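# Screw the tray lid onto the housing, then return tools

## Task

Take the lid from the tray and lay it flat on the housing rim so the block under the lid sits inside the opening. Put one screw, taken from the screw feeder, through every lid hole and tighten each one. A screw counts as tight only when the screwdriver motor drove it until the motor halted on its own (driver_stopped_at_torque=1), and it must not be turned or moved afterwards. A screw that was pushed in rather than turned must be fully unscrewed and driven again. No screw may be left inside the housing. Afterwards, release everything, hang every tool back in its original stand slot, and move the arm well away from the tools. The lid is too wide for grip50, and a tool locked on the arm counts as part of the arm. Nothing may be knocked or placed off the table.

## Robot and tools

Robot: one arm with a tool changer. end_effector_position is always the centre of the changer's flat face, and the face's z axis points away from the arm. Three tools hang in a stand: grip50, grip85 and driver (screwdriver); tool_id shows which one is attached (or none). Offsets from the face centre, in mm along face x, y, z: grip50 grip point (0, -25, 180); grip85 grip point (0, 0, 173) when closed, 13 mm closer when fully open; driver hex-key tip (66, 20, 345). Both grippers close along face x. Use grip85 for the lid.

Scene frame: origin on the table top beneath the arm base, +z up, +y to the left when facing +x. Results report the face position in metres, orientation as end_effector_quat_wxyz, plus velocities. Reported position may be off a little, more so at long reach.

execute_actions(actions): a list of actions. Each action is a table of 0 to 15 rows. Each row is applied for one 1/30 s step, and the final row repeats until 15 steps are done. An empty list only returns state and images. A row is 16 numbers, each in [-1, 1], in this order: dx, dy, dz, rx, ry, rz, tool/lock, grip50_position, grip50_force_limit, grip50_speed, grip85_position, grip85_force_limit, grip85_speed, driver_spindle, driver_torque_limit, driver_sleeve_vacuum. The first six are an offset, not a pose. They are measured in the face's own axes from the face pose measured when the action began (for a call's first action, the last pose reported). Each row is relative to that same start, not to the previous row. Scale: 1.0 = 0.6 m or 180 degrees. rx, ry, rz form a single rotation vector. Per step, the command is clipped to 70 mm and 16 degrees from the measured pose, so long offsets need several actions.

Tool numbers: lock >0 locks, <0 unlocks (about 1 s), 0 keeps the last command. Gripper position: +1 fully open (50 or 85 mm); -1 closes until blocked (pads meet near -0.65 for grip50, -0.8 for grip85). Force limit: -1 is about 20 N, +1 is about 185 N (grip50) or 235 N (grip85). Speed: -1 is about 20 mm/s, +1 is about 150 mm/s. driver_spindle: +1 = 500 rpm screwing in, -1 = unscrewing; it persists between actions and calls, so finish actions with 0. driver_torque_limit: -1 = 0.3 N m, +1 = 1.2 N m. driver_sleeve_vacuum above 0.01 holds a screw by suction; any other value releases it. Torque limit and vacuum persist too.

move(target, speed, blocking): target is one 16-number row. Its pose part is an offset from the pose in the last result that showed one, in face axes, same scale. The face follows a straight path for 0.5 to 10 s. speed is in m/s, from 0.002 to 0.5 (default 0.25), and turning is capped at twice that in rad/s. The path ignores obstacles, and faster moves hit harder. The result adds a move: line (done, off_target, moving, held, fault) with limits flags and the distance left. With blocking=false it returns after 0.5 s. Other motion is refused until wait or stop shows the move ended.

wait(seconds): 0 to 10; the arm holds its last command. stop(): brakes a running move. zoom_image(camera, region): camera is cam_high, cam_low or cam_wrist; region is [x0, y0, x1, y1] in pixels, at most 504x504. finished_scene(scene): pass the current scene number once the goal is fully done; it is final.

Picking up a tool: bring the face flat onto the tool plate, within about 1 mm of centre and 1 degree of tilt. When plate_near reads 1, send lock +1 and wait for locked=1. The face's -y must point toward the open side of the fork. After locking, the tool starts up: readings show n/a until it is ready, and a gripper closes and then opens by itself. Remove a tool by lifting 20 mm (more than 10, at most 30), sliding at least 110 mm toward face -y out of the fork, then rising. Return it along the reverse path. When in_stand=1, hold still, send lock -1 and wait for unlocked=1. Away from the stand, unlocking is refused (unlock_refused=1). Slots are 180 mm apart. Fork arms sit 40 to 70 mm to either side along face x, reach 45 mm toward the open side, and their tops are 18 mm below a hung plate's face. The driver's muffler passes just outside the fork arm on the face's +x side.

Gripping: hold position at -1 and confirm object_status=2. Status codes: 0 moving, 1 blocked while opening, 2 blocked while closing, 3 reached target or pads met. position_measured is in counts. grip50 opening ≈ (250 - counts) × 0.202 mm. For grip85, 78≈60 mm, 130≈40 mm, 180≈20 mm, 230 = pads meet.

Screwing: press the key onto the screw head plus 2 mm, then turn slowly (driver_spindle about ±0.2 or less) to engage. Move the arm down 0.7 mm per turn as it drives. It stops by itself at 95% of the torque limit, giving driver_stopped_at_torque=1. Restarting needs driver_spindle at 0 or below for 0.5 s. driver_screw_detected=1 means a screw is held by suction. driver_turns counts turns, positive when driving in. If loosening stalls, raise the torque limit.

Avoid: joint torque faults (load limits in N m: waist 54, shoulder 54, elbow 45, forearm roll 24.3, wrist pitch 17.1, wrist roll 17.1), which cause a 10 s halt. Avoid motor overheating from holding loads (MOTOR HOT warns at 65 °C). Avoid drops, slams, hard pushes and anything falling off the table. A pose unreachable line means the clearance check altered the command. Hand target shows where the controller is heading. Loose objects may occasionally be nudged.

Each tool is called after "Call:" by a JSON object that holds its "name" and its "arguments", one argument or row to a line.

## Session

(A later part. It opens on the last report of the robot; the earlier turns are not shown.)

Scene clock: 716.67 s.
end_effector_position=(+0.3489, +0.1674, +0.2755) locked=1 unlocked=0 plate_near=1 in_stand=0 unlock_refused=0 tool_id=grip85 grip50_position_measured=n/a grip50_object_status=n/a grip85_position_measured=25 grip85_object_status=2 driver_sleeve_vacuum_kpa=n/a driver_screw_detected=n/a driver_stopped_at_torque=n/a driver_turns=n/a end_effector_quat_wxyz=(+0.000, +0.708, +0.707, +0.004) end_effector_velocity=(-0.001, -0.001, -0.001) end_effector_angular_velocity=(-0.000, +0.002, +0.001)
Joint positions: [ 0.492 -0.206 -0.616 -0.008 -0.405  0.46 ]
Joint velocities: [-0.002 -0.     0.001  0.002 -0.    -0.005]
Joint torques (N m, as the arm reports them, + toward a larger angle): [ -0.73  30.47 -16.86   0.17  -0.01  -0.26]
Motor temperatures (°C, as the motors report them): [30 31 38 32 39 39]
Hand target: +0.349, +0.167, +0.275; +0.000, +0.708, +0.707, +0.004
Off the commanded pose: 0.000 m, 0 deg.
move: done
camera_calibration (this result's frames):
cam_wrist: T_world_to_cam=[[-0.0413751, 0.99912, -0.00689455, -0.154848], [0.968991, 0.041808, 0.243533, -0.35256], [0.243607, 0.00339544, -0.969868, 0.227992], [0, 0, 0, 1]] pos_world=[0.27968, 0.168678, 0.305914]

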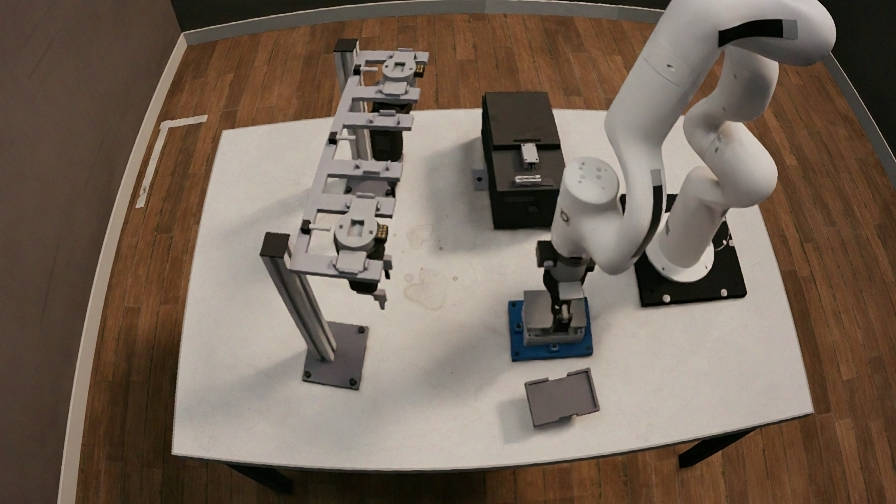

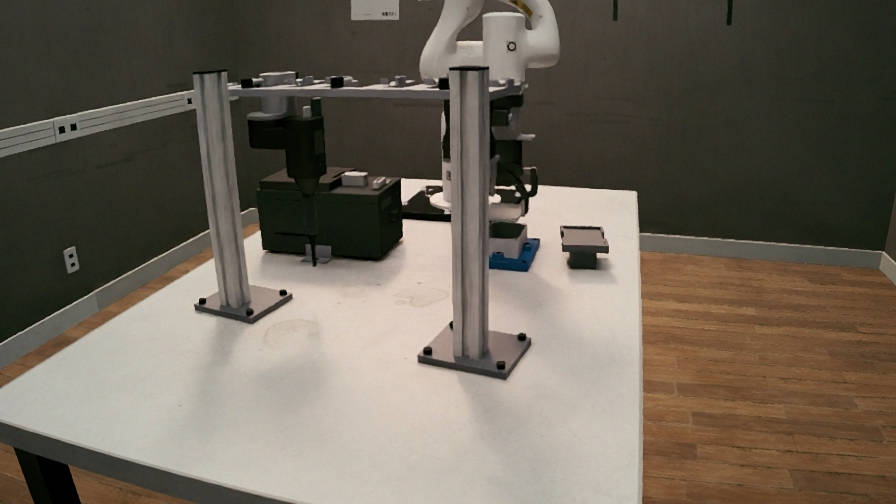

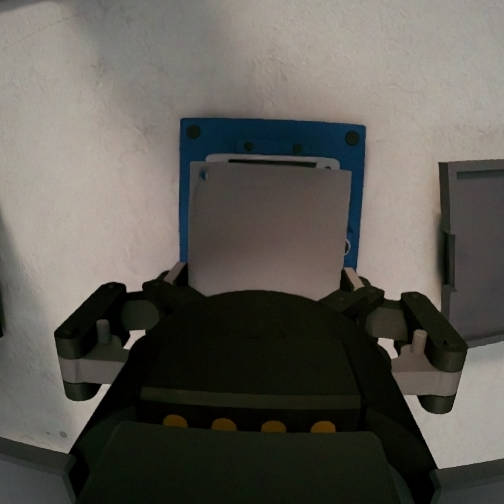

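Call:
{"name": "move", "arguments": {
  "target": [0.001, 0, 0.05, 0, 0, -0.0045, 0,0,0,0,-1,-0.3,-0.5,0,0,0],
  "speed": 0.05
}}

Call:
{"name": "zoom_image", "arguments": {
  "camera": "cam_wrist",
  "region": [130, 100, 400, 300]
}}

Call:
{"name": "zoom_image", "arguments": {
  "camera": "cam_high",
  "region": [490, 260, 620, 380]
}}

Call:
{"name": "zoom_image", "arguments": {
  "camera": "cam_low",
  "region": [470, 180, 570, 280]
}}

Scene clock: 733.40 s.
end_effector_position=(+0.3491, +0.1682, +0.2456) locked=1 unlocked=0 plate_near=1 in_stand=0 unlock_refused=0 tool_id=grip85 grip50_position_measured=n/a grip50_object_status=n/a grip85_position_measured=25 grip85_object_status=2 driver_sleeve_vacuum_kpa=n/a driver_screw_detected=n/a driver_stopped_at_torque=n/a driver_turns=n/a end_effector_quat_wxyz=(+0.000, +0.703, +0.712, +0.004) end_effector_velocity=(+0.001, +0.000, -0.000) end_effector_angular_velocity=(+0.002, -0.003, -0.000)
Joint positions: [ 0.493 -0.279 -0.609 -0.01  -0.326  0.45 ]
Joint velocities: [-0.    -0.001 -0.001  0.001  0.004 -0.001]
Joint torques (N m, as the arm reports them, + toward a larger angle): [ -1.4   31.57 -15.5   -0.61  -0.09  -0.33]
Motor temperatures (°C, as the motors report them): [30 31 38 32 39 39]
Hand target: +0.349, +0.168, +0.245; +0.000, +0.703, +0.712, +0.004
Off the commanded pose: 0.000 m, 0 deg.
move: done
camera_calibration (this result's frames):
cam_wrist: T_world_to_cam=[[-0.0554112, 0.998439, -0.00702083, -0.150733], [0.968233, 0.0554494, 0.243824, -0.347638], [0.243833, 0.00671278, -0.969794, 0.198305], [0, 0, 0, 1]] pos_world=[0.279889, 0.168443, 0.276019]

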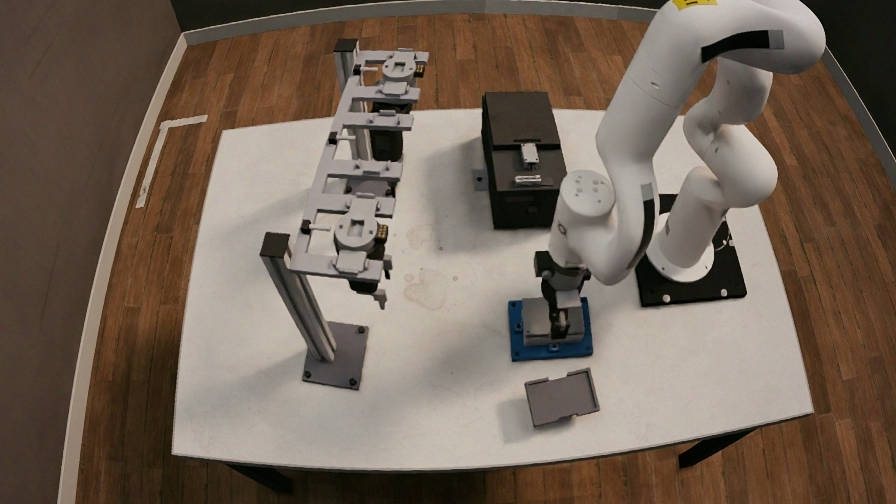

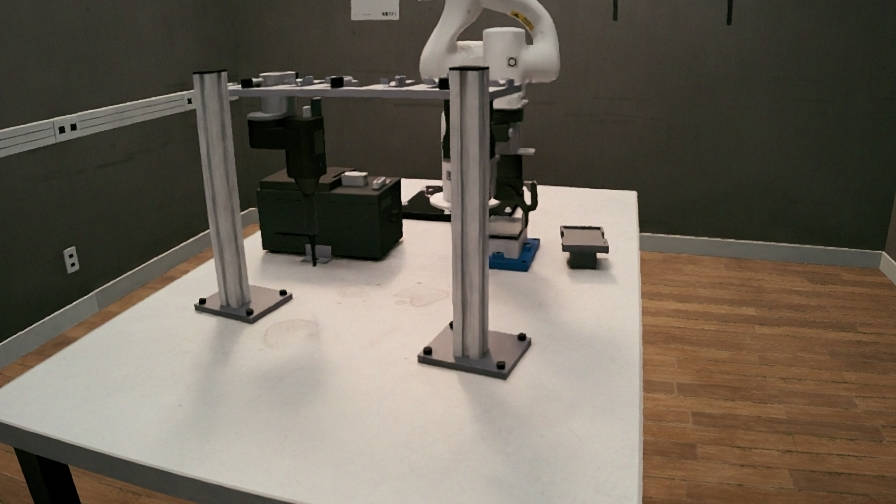

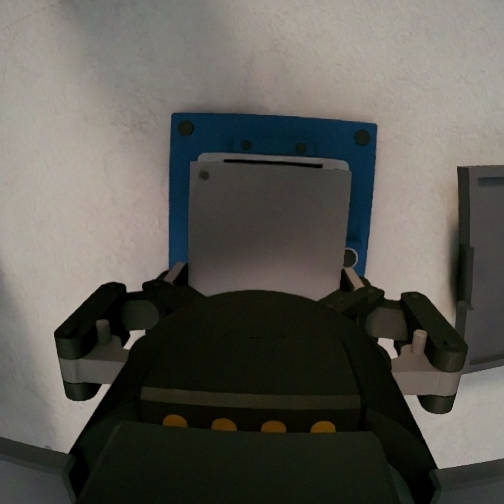

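Region (130, 100, 400, 300) of cam_wrist's 504x504 image, scaled by 1.867, with more detail than that image has; it fills the top 373 rows of this view, and the rest is white.

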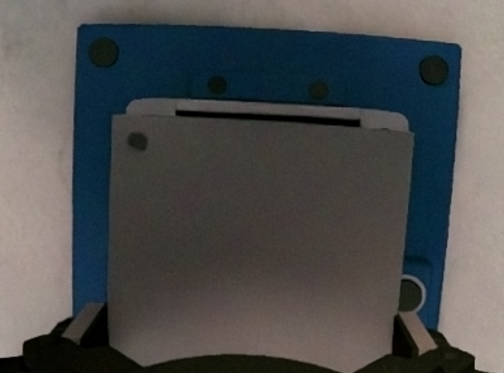

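Region (490, 260, 620, 380) of cam_high's 896x504 image, scaled by 3.877, with more detail than that image has; it fills the top 465 rows of this view, and the rest is white.

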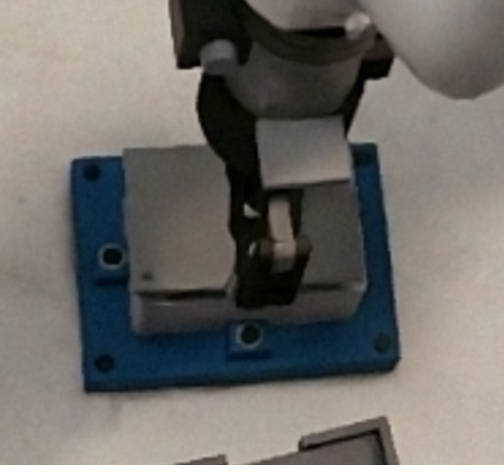

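Region (470, 180, 570, 280) of cam_low's 896x504 image, scaled by 5.040, with more detail than that image has.

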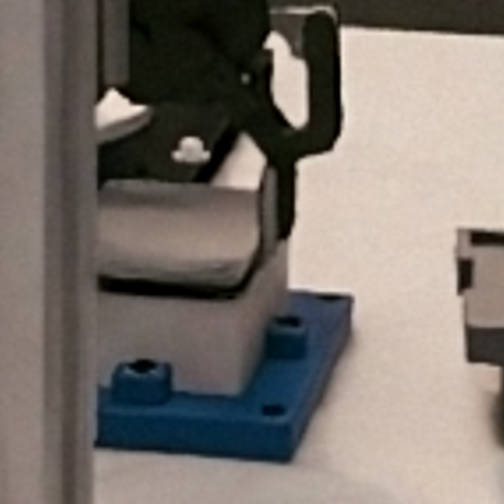

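Call:
{"name": "execute_actions", "arguments": {
  "actions": [
    [[0.001,-0.002,0.005,0,0,0,0,0,0,0,-1,-0.3,-0.5,0,0,0]],
    [[0,0,0.004,0,0,0,0,0,0,0,-1,-0.3,-0.5,0,0,0]]
  ]
}}

Call:
{"name": "zoom_image", "arguments": {
  "camera": "cam_wrist",
  "region": [160, 130, 380, 230]
}}

Call:
{"name": "zoom_image", "arguments": {
  "camera": "cam_high",
  "region": [505, 280, 605, 360]
}}

Scene clock: 782.70 s.
end_effector_position=(+0.3480, +0.1688, +0.2402) locked=1 unlocked=0 plate_near=1 in_stand=0 unlock_refused=0 tool_id=grip85 grip50_position_measured=n/a grip50_object_status=n/a grip85_position_measured=25 grip85_object_status=2 driver_sleeve_vacuum_kpa=n/a driver_screw_detected=n/a driver_stopped_at_torque=n/a driver_turns=n/a end_effector_quat_wxyz=(+0.000, +0.703, +0.712, +0.004) end_effector_velocity=(+0.000, -0.000, +0.000) end_effector_angular_velocity=(+0.000, -0.001, -0.001)
Joint positions: [ 0.496 -0.291 -0.607 -0.01  -0.311  0.453]
Joint velocities: [-0.001  0.001 -0.001 -0.    -0.001  0.   ]
Joint torques (N m, as the arm reports them, + toward a larger angle): [ -1.83  32.45 -15.53  -0.4    0.01  -0.24]
Motor temperatures (°C, as the motors report them): [30 31 37 32 39 39]
Hand target: +0.348, +0.169, +0.240; +0.000, +0.703, +0.712, +0.004
Off the commanded pose: 0.000 m, 0 deg.
Step readings (end_effector_position; steps 1 to 15: 1st action; 16 to 30: 2nd action):
0: (+0.3491, +0.1681, +0.2455)
1: (+0.3491, +0.1681, +0.2455)
2: (+0.3490, +0.1683, +0.2451)
4: (+0.3484, +0.1686, +0.2437)
8: (+0.3479, +0.1687, +0.2426)
15: (+0.3480, +0.1688, +0.2426)
16: (+0.3480, +0.1688, +0.2426)
17: (+0.3480, +0.1688, +0.2423)
19: (+0.3480, +0.1688, +0.2411)
23: (+0.3479, +0.1687, +0.2403)
30: end_effector_position above
camera_calibration (this result's frames):
cam_wrist: T_world_to_cam=[[-0.0553963, 0.99844, -0.00700369, -0.151459], [0.968213, 0.0554302, 0.243907, -0.345263], [0.243915, 0.0067305, -0.969773, 0.193337], [0, 0, 0, 1]] pos_world=[0.27874, 0.169059, 0.270645]

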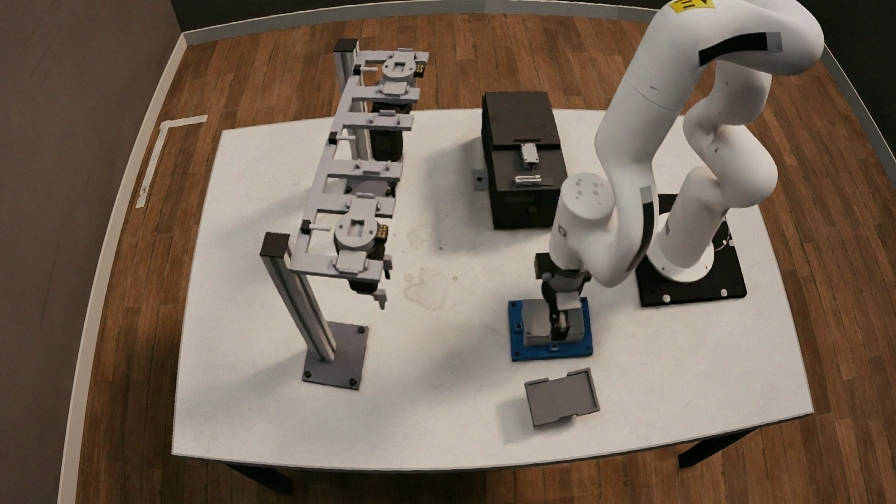

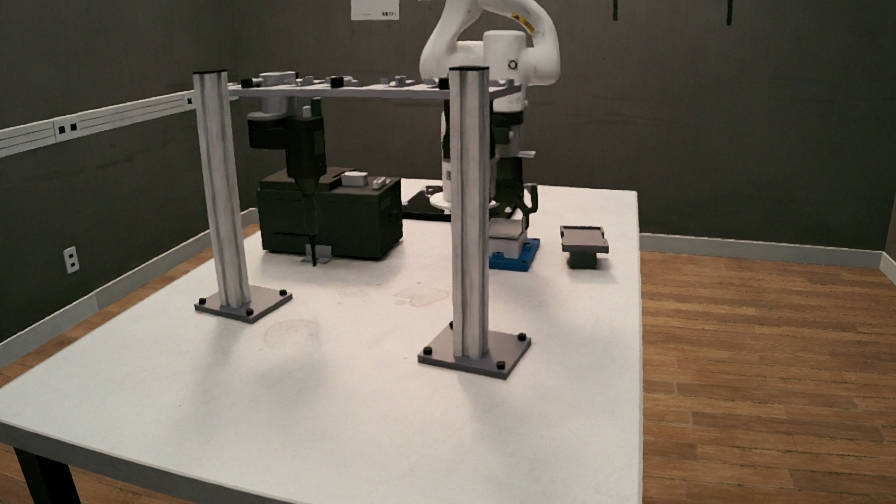

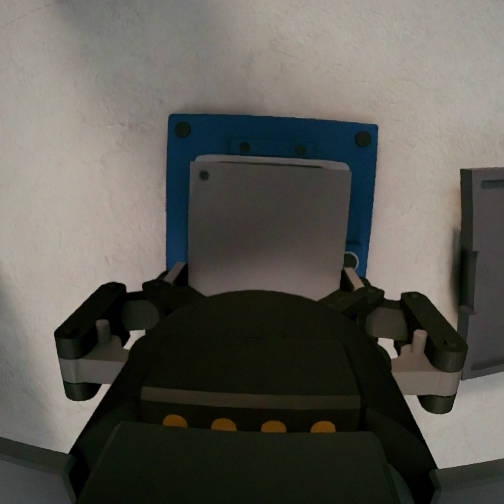

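Region (160, 130, 380, 230) of cam_wrist's 504x504 image, scaled by 2.291, with more detail than that image has; it fills the top 229 rows of this view, and the rest is white.

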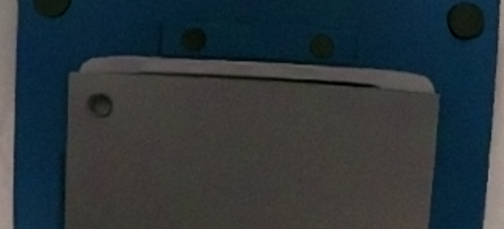

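Region (505, 280, 605, 360) of cam_high's 896x504 image, scaled by 5.040, with more detail than that image has; it fills the top 403 rows of this view, and the rest is white.

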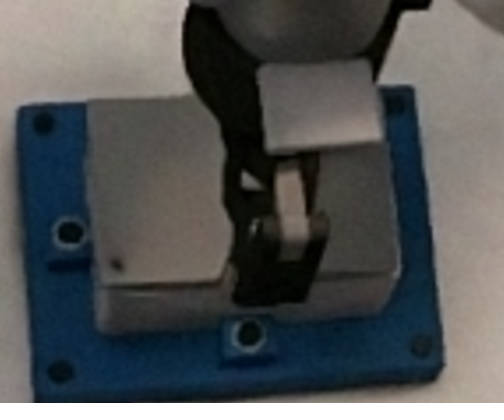

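Call:
{"name": "execute_actions", "arguments": {
  "actions": [
    [[0,-0.0015,0.004,0,0,0,0,0,0,0,-1,-0.3,-0.5,0,0,0]],
    [[0,0,0.004,0,0,0,0,0,0,0,-1,-0.3,-0.5,0,0,0]],
    [[0,0,0.004,0,0,0,0,0,0,0,-1,-0.3,-0.5,0,0,0]]
  ]
}}

Call:
{"name": "zoom_image", "arguments": {
  "camera": "cam_wrist",
  "region": [160, 130, 380, 230]
}}

Call:
{"name": "zoom_image", "arguments": {
  "camera": "cam_low",
  "region": [470, 180, 570, 280]
}}

Scene clock: 805.80 s.
end_effector_position=(+0.3481, +0.1692, +0.2382) locked=1 unlocked=0 plate_near=1 in_stand=0 unlock_refused=0 tool_id=grip85 grip50_position_measured=n/a grip50_object_status=n/a grip85_position_measured=25 grip85_object_status=2 driver_sleeve_vacuum_kpa=n/a driver_screw_detected=n/a driver_stopped_at_torque=n/a driver_turns=n/a end_effector_quat_wxyz=(+0.000, +0.703, +0.711, +0.003) end_effector_velocity=(+0.001, +0.001, +0.000) end_effector_angular_velocity=(+0.001, -0.002, -0.001)
Joint positions: [ 0.496 -0.297 -0.608 -0.011 -0.308  0.455]
Joint velocities: [ 0.001  0.    -0.001  0.001  0.001  0.001]
Joint torques (N m, as the arm reports them, + toward a larger angle): [ -0.41 -18.27  -1.77  -0.78   7.8   -0.52]
Motor temperatures (°C, as the motors report them): [30 31 37 32 40 39]
Hand target: +0.348, +0.169, +0.236; +0.000, +0.703, +0.711, +0.004
Off the commanded pose: 0.002 m, 0 deg.
Step readings (end_effector_position; steps 1 to 15: 1st action; 16 to 30: 2nd action; 31 to 45: 3rd action):
0: (+0.3480, +0.1688, +0.2402)
1: (+0.3480, +0.1688, +0.2402)
2: (+0.3479, +0.1688, +0.2399)
4: (+0.3478, +0.1689, +0.2392)
8: (+0.3478, +0.1690, +0.2390)
15: (+0.3476, +0.1690, +0.2387)
16: (+0.3476, +0.1690, +0.2386)
17: (+0.3477, +0.1690, +0.2385)
19: (+0.3479, +0.1691, +0.2383)
23: (+0.3479, +0.1691, +0.2382)
30: (+0.3478, +0.1691, +0.2382)
31: (+0.3478, +0.1691, +0.2382)
32: (+0.3479, +0.1691, +0.2382)
34: (+0.3480, +0.1692, +0.2382)
38: (+0.3481, +0.1692, +0.2382)
45: end_effector_position above
camera_calibration (this result's frames):
cam_wrist: T_world_to_cam=[[-0.0551436, 0.998447, -0.00792996, -0.151756], [0.96864, 0.0554211, 0.24221, -0.344645], [0.242273, 0.00567506, -0.970191, 0.192156], [0, 0, 0, 1]] pos_world=[0.278914, 0.16953, 0.268701]

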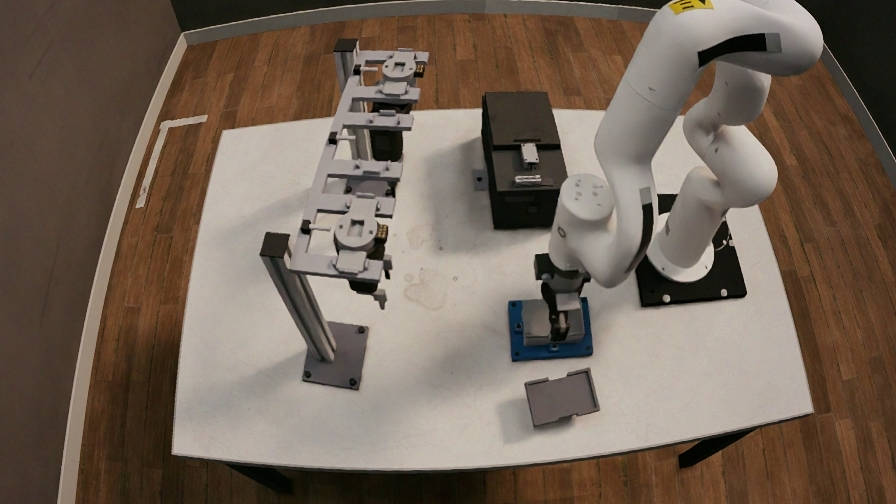

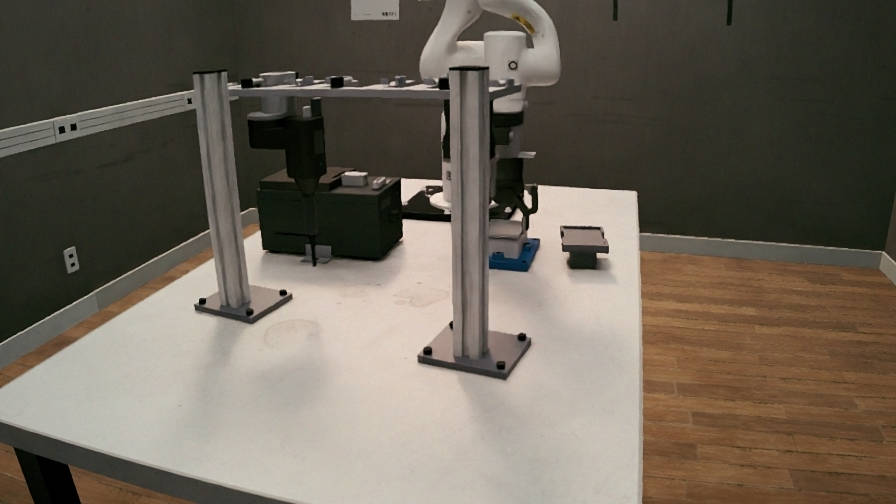

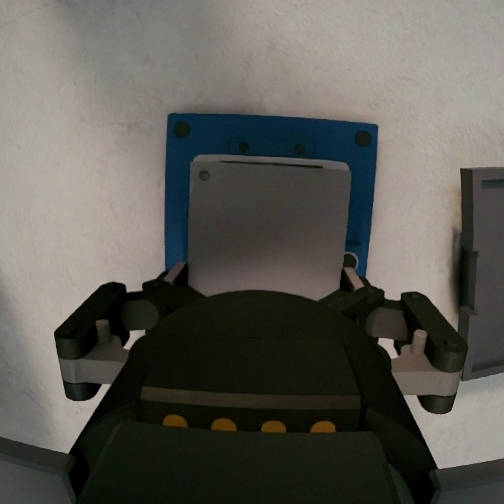

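Region (160, 130, 380, 230) of cam_wrist's 504x504 image, scaled by 2.291, with more detail than that image has; it fills the top 229 rows of this view, and the rest is white.

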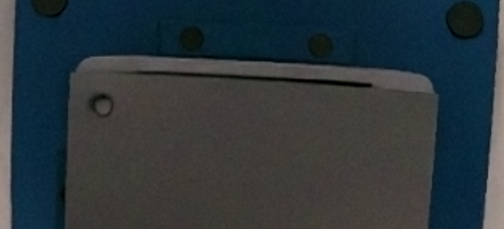

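Region (470, 180, 570, 280) of cam_low's 896x504 image, scaled by 5.040, with more detail than that image has.

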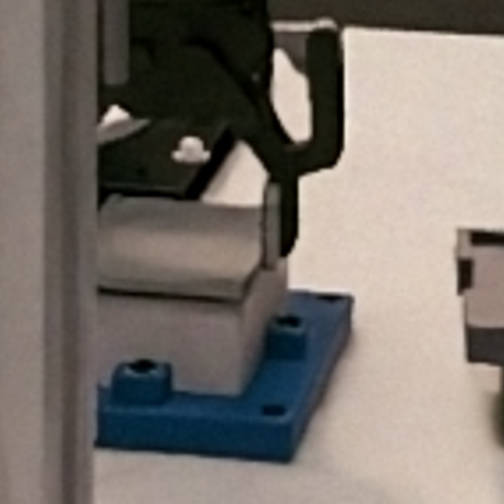

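Call:
{"name": "execute_actions", "arguments": {
  "actions": [
    [[0,0,-0.006,0,0,0,0,0,0,0,-1,-0.3,-0.5,0,0,0]],
    [[0,-0.004,-0.002,0,0,0,0,0,0,0,-1,-0.3,-0.5,0,0,0]]
  ]
}}

Call:
{"name": "zoom_image", "arguments": {
  "camera": "cam_wrist",
  "region": [160, 130, 380, 230]
}}

Call:
{"name": "zoom_image", "arguments": {
  "camera": "cam_high",
  "region": [505, 280, 605, 360]
}}

Scene clock: 818.17 s.
end_effector_position=(+0.3454, +0.1690, +0.2424) locked=1 unlocked=0 plate_near=1 in_stand=0 unlock_refused=0 tool_id=grip85 grip50_position_measured=n/a grip50_object_status=n/a grip85_position_measured=25 grip85_object_status=2 driver_sleeve_vacuum_kpa=n/a driver_screw_detected=n/a driver_stopped_at_torque=n/a driver_turns=n/a end_effector_quat_wxyz=(+0.000, +0.703, +0.711, +0.003) end_effector_velocity=(-0.001, -0.000, -0.000) end_effector_angular_velocity=(-0.001, +0.002, -0.000)
Joint positions: [ 0.499 -0.282 -0.602 -0.01  -0.318  0.457]
Joint velocities: [ 0.     0.     0.001  0.    -0.001  0.   ]
Joint torques (N m, as the arm reports them, + toward a larger angle): [ -1.3   30.85 -14.97  -0.15   0.05  -0.18]
Motor temperatures (°C, as the motors report them): [30 30 37 32 40 39]
Hand target: +0.345, +0.169, +0.242; +0.000, +0.703, +0.711, +0.003
Off the commanded pose: 0.000 m, 0 deg.
Step readings (end_effector_position; steps 1 to 15: 1st action; 16 to 30: 2nd action):
0: (+0.3481, +0.1692, +0.2382)
1: (+0.3481, +0.1692, +0.2382)
2: (+0.3481, +0.1692, +0.2387)
4: (+0.3477, +0.1689, +0.2395)
8: (+0.3469, +0.1686, +0.2399)
15: (+0.3478, +0.1690, +0.2413)
16: (+0.3478, +0.1691, +0.2414)
17: (+0.3475, +0.1691, +0.2416)
19: (+0.3462, +0.1690, +0.2420)
23: (+0.3454, +0.1690, +0.2423)
30: end_effector_position above
camera_calibration (this result's frames):
cam_wrist: T_world_to_cam=[[-0.0552331, 0.99844, -0.0081462, -0.15161], [0.96877, 0.0555634, 0.241657, -0.342954], [0.241733, 0.0054557, -0.970327, 0.197203], [0, 0, 0, 1]] pos_world=[0.276199, 0.169353, 0.272993]

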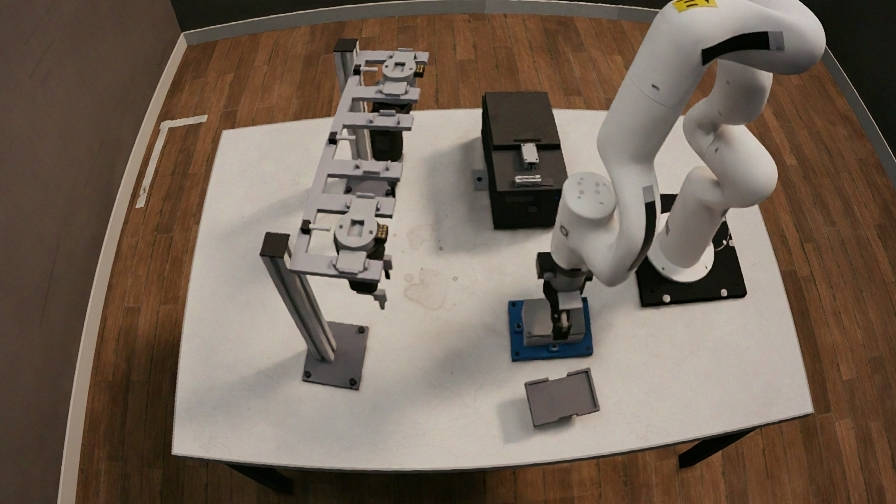

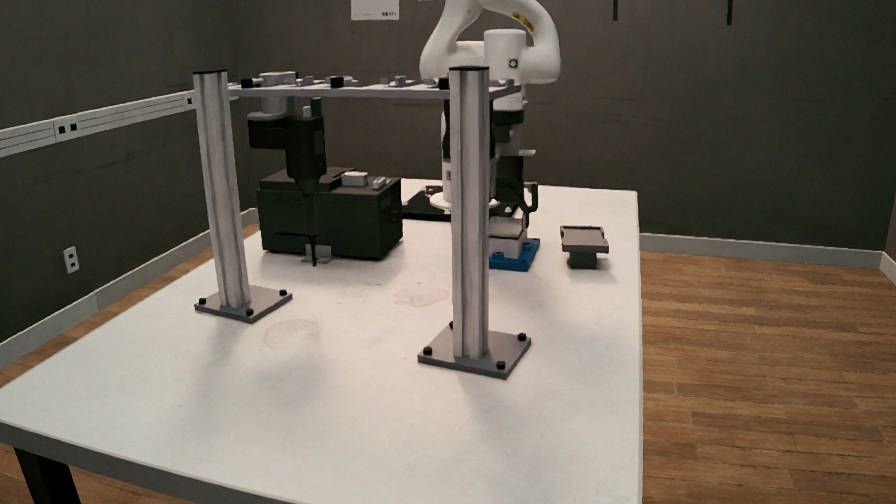

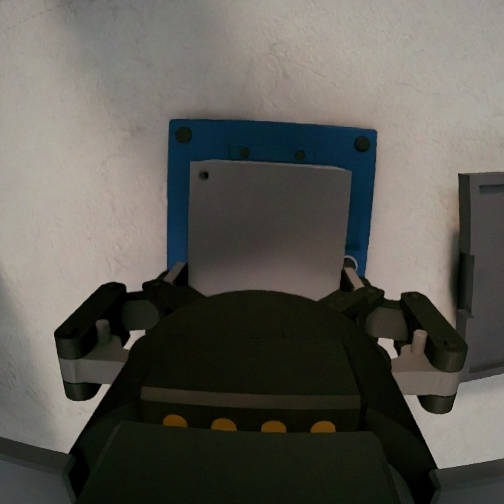

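Region (160, 130, 380, 230) of cam_wrist's 504x504 image, scaled by 2.291, with more detail than that image has; it fills the top 229 rows of this view, and the rest is white.

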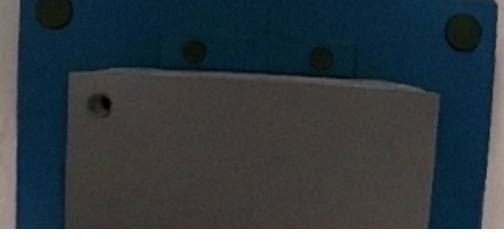

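Region (505, 280, 605, 360) of cam_high's 896x504 image, scaled by 5.040, with more detail than that image has; it fills the top 403 rows of this view, and the rest is white.

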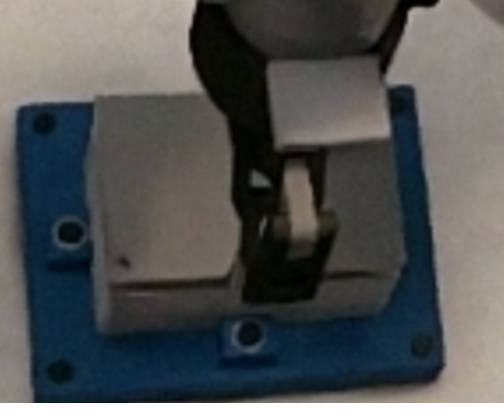

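Call:
{"name": "execute_actions", "arguments": {
  "actions": [
    [[0,0,0.004,0,0,0,0,0,0,0,-1,-0.3,-0.5,0,0,0]],
    [[0,0,0.003,0,0,0,0,0,0,0,-1,-0.3,-0.5,0,0,0]]
  ]
}}

Scene clock: 840.13 s.
end_effector_position=(+0.3456, +0.1692, +0.2389) locked=1 unlocked=0 plate_near=1 in_stand=0 unlock_refused=0 tool_id=grip85 grip50_position_measured=n/a grip50_object_status=n/a grip85_position_measured=25 grip85_object_status=2 driver_sleeve_vacuum_kpa=n/a driver_screw_detected=n/a driver_stopped_at_torque=n/a driver_turns=n/a end_effector_quat_wxyz=(+0.000, +0.703, +0.712, +0.003) end_effector_velocity=(-0.001, +0.000, -0.001) end_effector_angular_velocity=(+0.001, -0.001, -0.001)
Joint positions: [ 0.499 -0.291 -0.602 -0.011 -0.309  0.457]
Joint velocities: [ 0.001 -0.002  0.002  0.001  0.006  0.001]
Joint torques (N m, as the arm reports them, + toward a larger angle): [-2.89  7.3  -8.97 -0.61  4.12  0.35]
Motor temperatures (°C, as the motors report them): [30 30 37 32 40 39]
Hand target: +0.345, +0.169, +0.238; +0.000, +0.703, +0.711, +0.003
Off the commanded pose: 0.001 m, 0 deg.
Step readings (end_effector_position; steps 1 to 15: 1st action; 16 to 30: 2nd action):
0: (+0.3454, +0.1690, +0.2425)
1: (+0.3454, +0.1690, +0.2424)
2: (+0.3454, +0.1691, +0.2421)
4: (+0.3454, +0.1690, +0.2409)
8: (+0.3453, +0.1690, +0.2401)
15: (+0.3454, +0.1690, +0.2401)
16: (+0.3454, +0.1690, +0.2400)
17: (+0.3454, +0.1691, +0.2398)
19: (+0.3456, +0.1691, +0.2393)
23: (+0.3457, +0.1692, +0.2392)
30: end_effector_position above
camera_calibration (this result's frames):
cam_wrist: T_world_to_cam=[[-0.0554925, 0.998425, -0.00822127, -0.151651], [0.96878, 0.0558338, 0.241555, -0.342369], [0.241633, 0.00543988, -0.970352, 0.193755], [0, 0, 0, 1]] pos_world=[0.276447, 0.169474, 0.269465]

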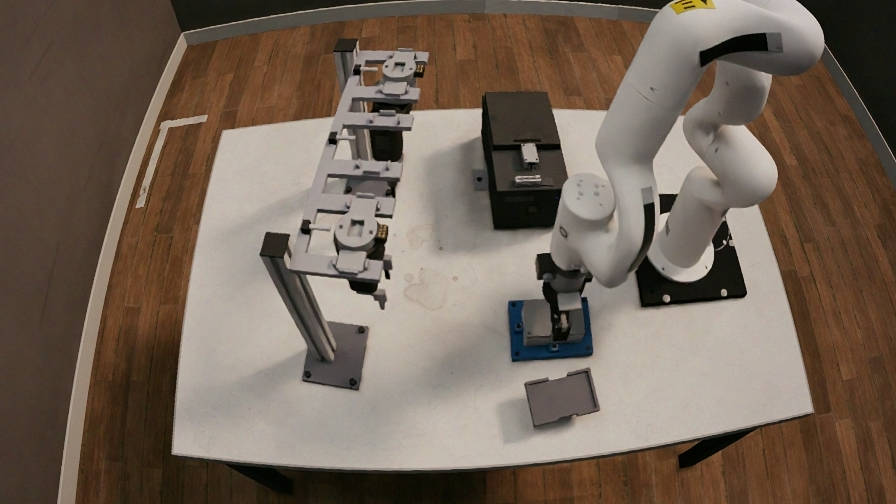

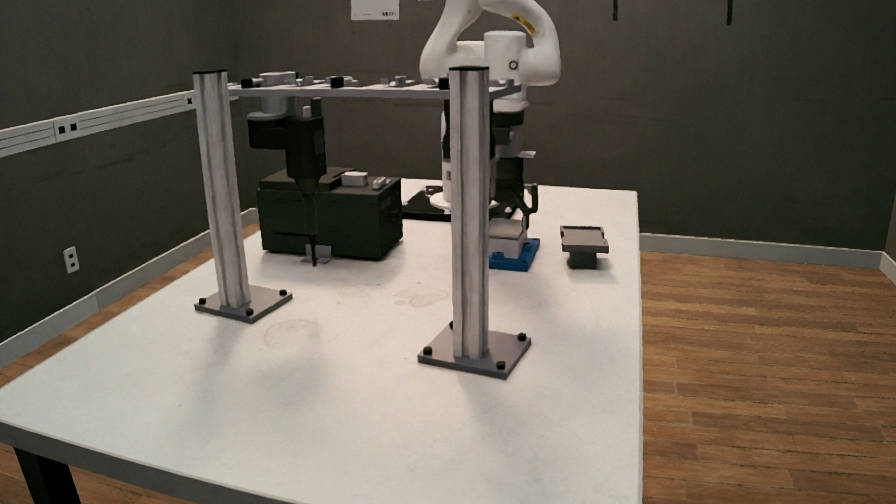

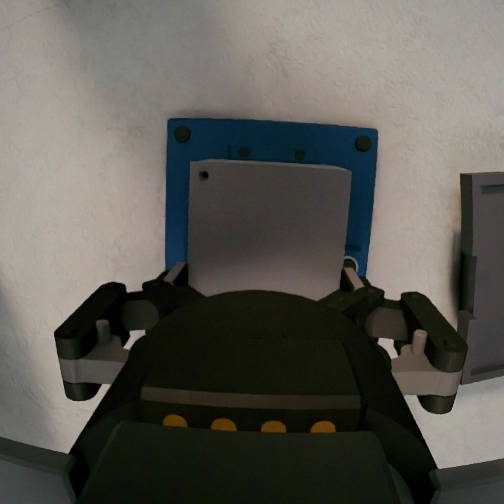

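Call:
{"name": "zoom_image", "arguments": {
  "camera": "cam_low",
  "region": [480, 200, 550, 270]
}}

Call:
{"name": "zoom_image", "arguments": {
  "camera": "cam_wrist",
  "region": [160, 130, 380, 300]
}}

Call:
{"name": "zoom_image", "arguments": {
  "camera": "cam_high",
  "region": [505, 280, 605, 360]
}}

Region (480, 200, 550, 270) of cam_low's 896x504 image, scaled by 7.200, with more detail than that image has.

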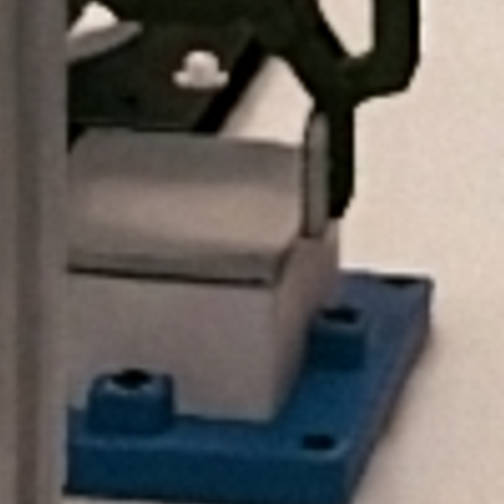

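Region (160, 130, 380, 300) of cam_wrist's 504x504 image, scaled by 2.291, with more detail than that image has; it fills the top 389 rows of this view, and the rest is white.

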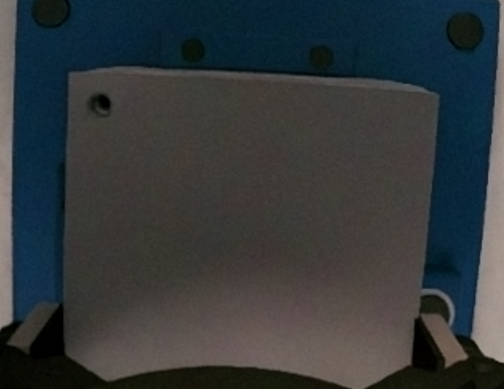

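Region (505, 280, 605, 360) of cam_high's 896x504 image, scaled by 5.040, with more detail than that image has; it fills the top 403 rows of this view, and the rest is white.

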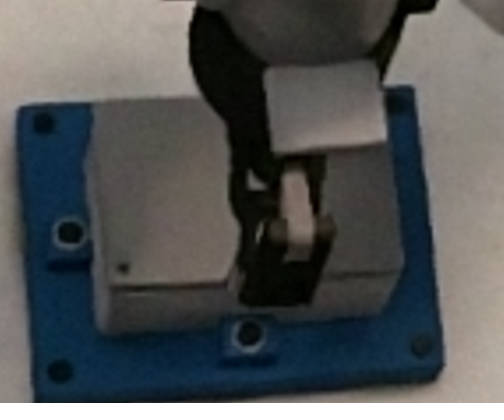

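Call:
{"name": "execute_actions", "arguments": {
  "actions": [
    [[0,0,-0.001,0,0,0,0,0,0,0,-1,-0.3,-0.5,0,0,0]],
    [[0,0,0,0,0,0,0,0,0,0,1,-0.3,-0.5,0,0,0]],
    [[0,0,-0.01,0,0,0,0,0,0,0,1,-0.3,-0.5,0,0,0]],
    [[0,0,-0.1,0,0,0,0,0,0,0,1,-0.3,-0.5,0,0,0]],
    [[0,0,-0.1,0,0,0,0,0,0,0,1,-0.3,-0.5,0,0,0]]
  ]
}}

Call:
{"name": "zoom_image", "arguments": {
  "camera": "cam_wrist",
  "region": [140, 100, 400, 300]
}}

Call:
{"name": "zoom_image", "arguments": {
  "camera": "cam_low",
  "region": [480, 200, 550, 270]
}}

Scene clock: 859.90 s.
end_effector_position=(+0.3446, +0.1685, +0.3638) locked=1 unlocked=0 plate_near=1 in_stand=0 unlock_refused=0 tool_id=grip85 grip50_position_measured=n/a grip50_object_status=n/a grip85_position_measured=3 grip85_object_status=3 driver_sleeve_vacuum_kpa=n/a driver_screw_detected=n/a driver_stopped_at_torque=n/a driver_turns=n/a end_effector_quat_wxyz=(-0.000, +0.703, +0.712, +0.002) end_effector_velocity=(+0.001, -0.000, +0.002) end_effector_angular_velocity=(-0.000, +0.000, -0.001)
Joint positions: [ 0.5   -0.023 -0.667 -0.005 -0.643  0.452]
Joint velocities: [-0.001  0.002 -0.003 -0.    -0.006 -0.   ]
Joint torques (N m, as the arm reports them, + toward a larger angle): [ -2.51  24.52 -19.93   0.05   0.01  -0.24]
Motor temperatures (°C, as the motors report them): [30 30 37 32 40 39]
Hand target: +0.345, +0.169, +0.364; -0.000, +0.703, +0.712, +0.003
Off the commanded pose: 0.001 m, 0 deg.
Step readings (end_effector_position; steps 1 to 15: 1st action; 16 to 30: 2nd action; 31 to 45: 3rd action; 46 to 60: 4th action; 61 to 75: 5th action):
0: (+0.3455, +0.1691, +0.2386)
1: (+0.3455, +0.1691, +0.2386)
2: (+0.3455, +0.1691, +0.2387)
4: (+0.3454, +0.1690, +0.2389)
8: (+0.3455, +0.1690, +0.2390)
15: (+0.3455, +0.1691, +0.2391)
16: (+0.3455, +0.1691, +0.2392)
17: (+0.3454, +0.1690, +0.2389)
19: (+0.3452, +0.1688, +0.2382)
23: (+0.3451, +0.1689, +0.2383)
30: (+0.3454, +0.1690, +0.2389)
31: (+0.3454, +0.1690, +0.2390)
32: (+0.3453, +0.1690, +0.2397)
34: (+0.3453, +0.1690, +0.2426)
38: (+0.3455, +0.1691, +0.2448)
45: (+0.3454, +0.1690, +0.2449)
46: (+0.3454, +0.1690, +0.2449)
47: (+0.3453, +0.1690, +0.2461)
49: (+0.3445, +0.1686, +0.2622)
53: (+0.3475, +0.1700, +0.2996)
60: (+0.3449, +0.1688, +0.3044)
61: (+0.3450, +0.1688, +0.3045)
62: (+0.3449, +0.1687, +0.3056)
64: (+0.3441, +0.1683, +0.3217)
68: (+0.3468, +0.1696, +0.3600)
75: end_effector_position above
camera_calibration (this result's frames):
cam_wrist: T_world_to_cam=[[-0.0554777, 0.998424, -0.00845657, -0.149973], [0.969207, 0.0558855, 0.239821, -0.371002], [0.239916, 0.00510856, -0.97078, 0.316054], [0, 0, 0, 1]] pos_world=[0.275431, 0.168856, 0.394525]

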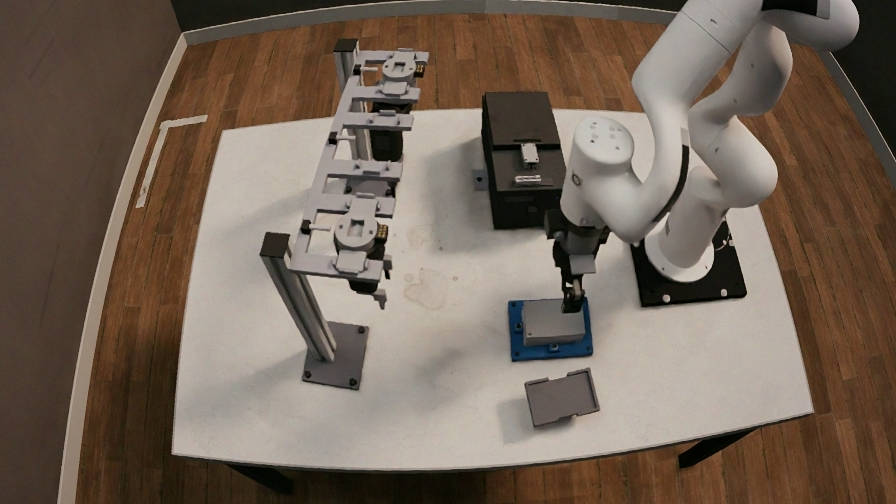

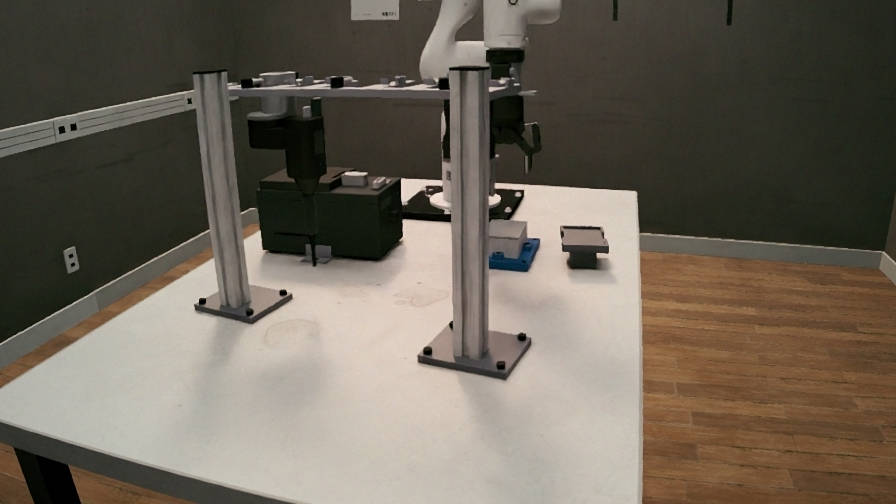

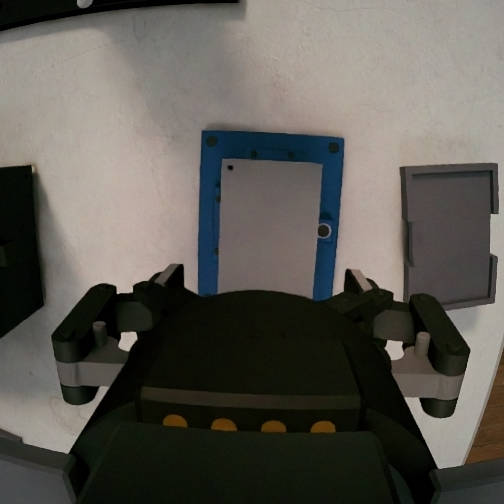

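Region (140, 100, 400, 300) of cam_wrist's 504x504 image, scaled by 1.938, with more detail than that image has; it fills the top 388 rows of this view, and the rest is white.

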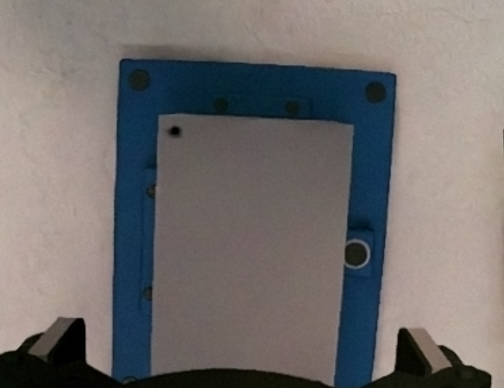

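Region (480, 200, 550, 270) of cam_low's 896x504 image, scaled by 7.200, with more detail than that image has.

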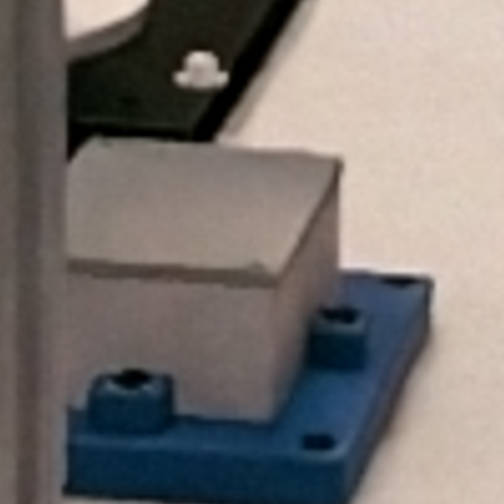

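Call:
{"name": "move", "arguments": {
  "target": [-0.2592, 0.2937, -0.112, 0, 0, 0.0518, 0,0,0,0,1,0,0,0,0,0],
  "speed": 0.35
}}

Scene clock: 870.10 s.
end_effector_position=(+0.5222, +0.0151, +0.4309) locked=1 unlocked=0 plate_near=1 in_stand=0 unlock_refused=0 tool_id=grip85 grip50_position_measured=n/a grip50_object_status=n/a grip85_position_measured=3 grip85_object_status=3 driver_sleeve_vacuum_kpa=n/a driver_screw_detected=n/a driver_stopped_at_torque=n/a driver_turns=n/a end_effector_quat_wxyz=(-0.001, +0.758, +0.652, +0.002) end_effector_velocity=(+0.002, -0.002, +0.001) end_effector_angular_velocity=(-0.000, -0.005, -0.002)
Joint positions: [ 0.074 -0.269 -1.118 -0.004 -0.847  0.186]
Joint velocities: [-0.003 -0.002 -0.006 -0.001  0.002 -0.001]
Joint torques (N m, as the arm reports them, + toward a larger angle): [ -1.86  42.23 -21.52   0.51  -0.07  -0.36]
Motor temperatures (°C, as the motors report them): [30 30 37 32 40 39]
Hand target: +0.522, +0.015, +0.431; -0.000, +0.758, +0.652, +0.002
Off the commanded pose: 0.000 m, 0 deg.
move: done
camera_calibration (this result's frames):
cam_wrist: T_world_to_cam=[[0.106405, 0.994288, -0.00832137, -0.0708977], [0.965666, -0.10134, 0.239207, -0.546166], [0.236998, -0.0334885, -0.970933, 0.34153], [0, 0, 0, 1]] pos_world=[0.454016, 0.0265816, 0.461659]

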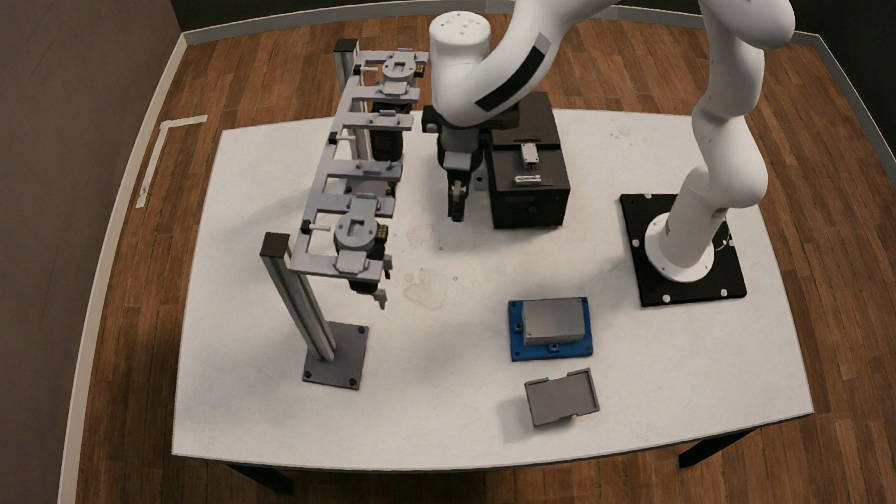

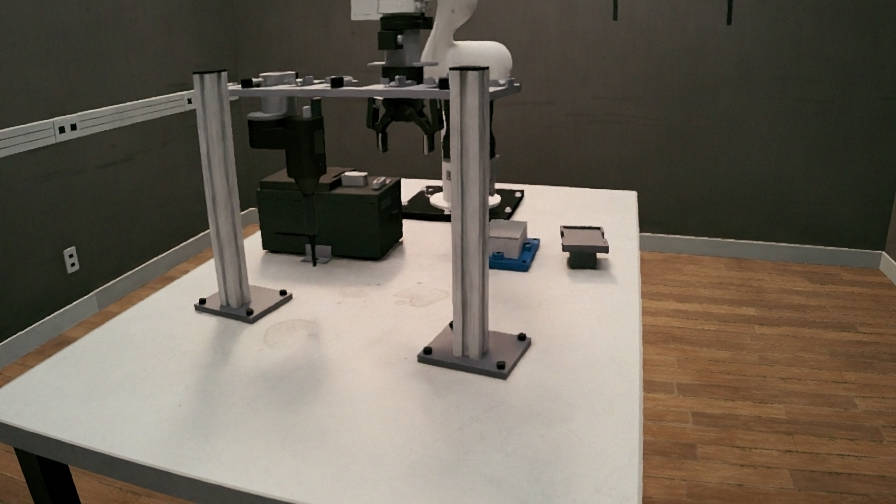

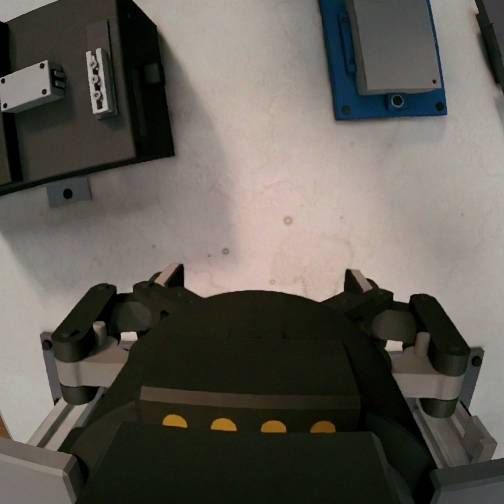

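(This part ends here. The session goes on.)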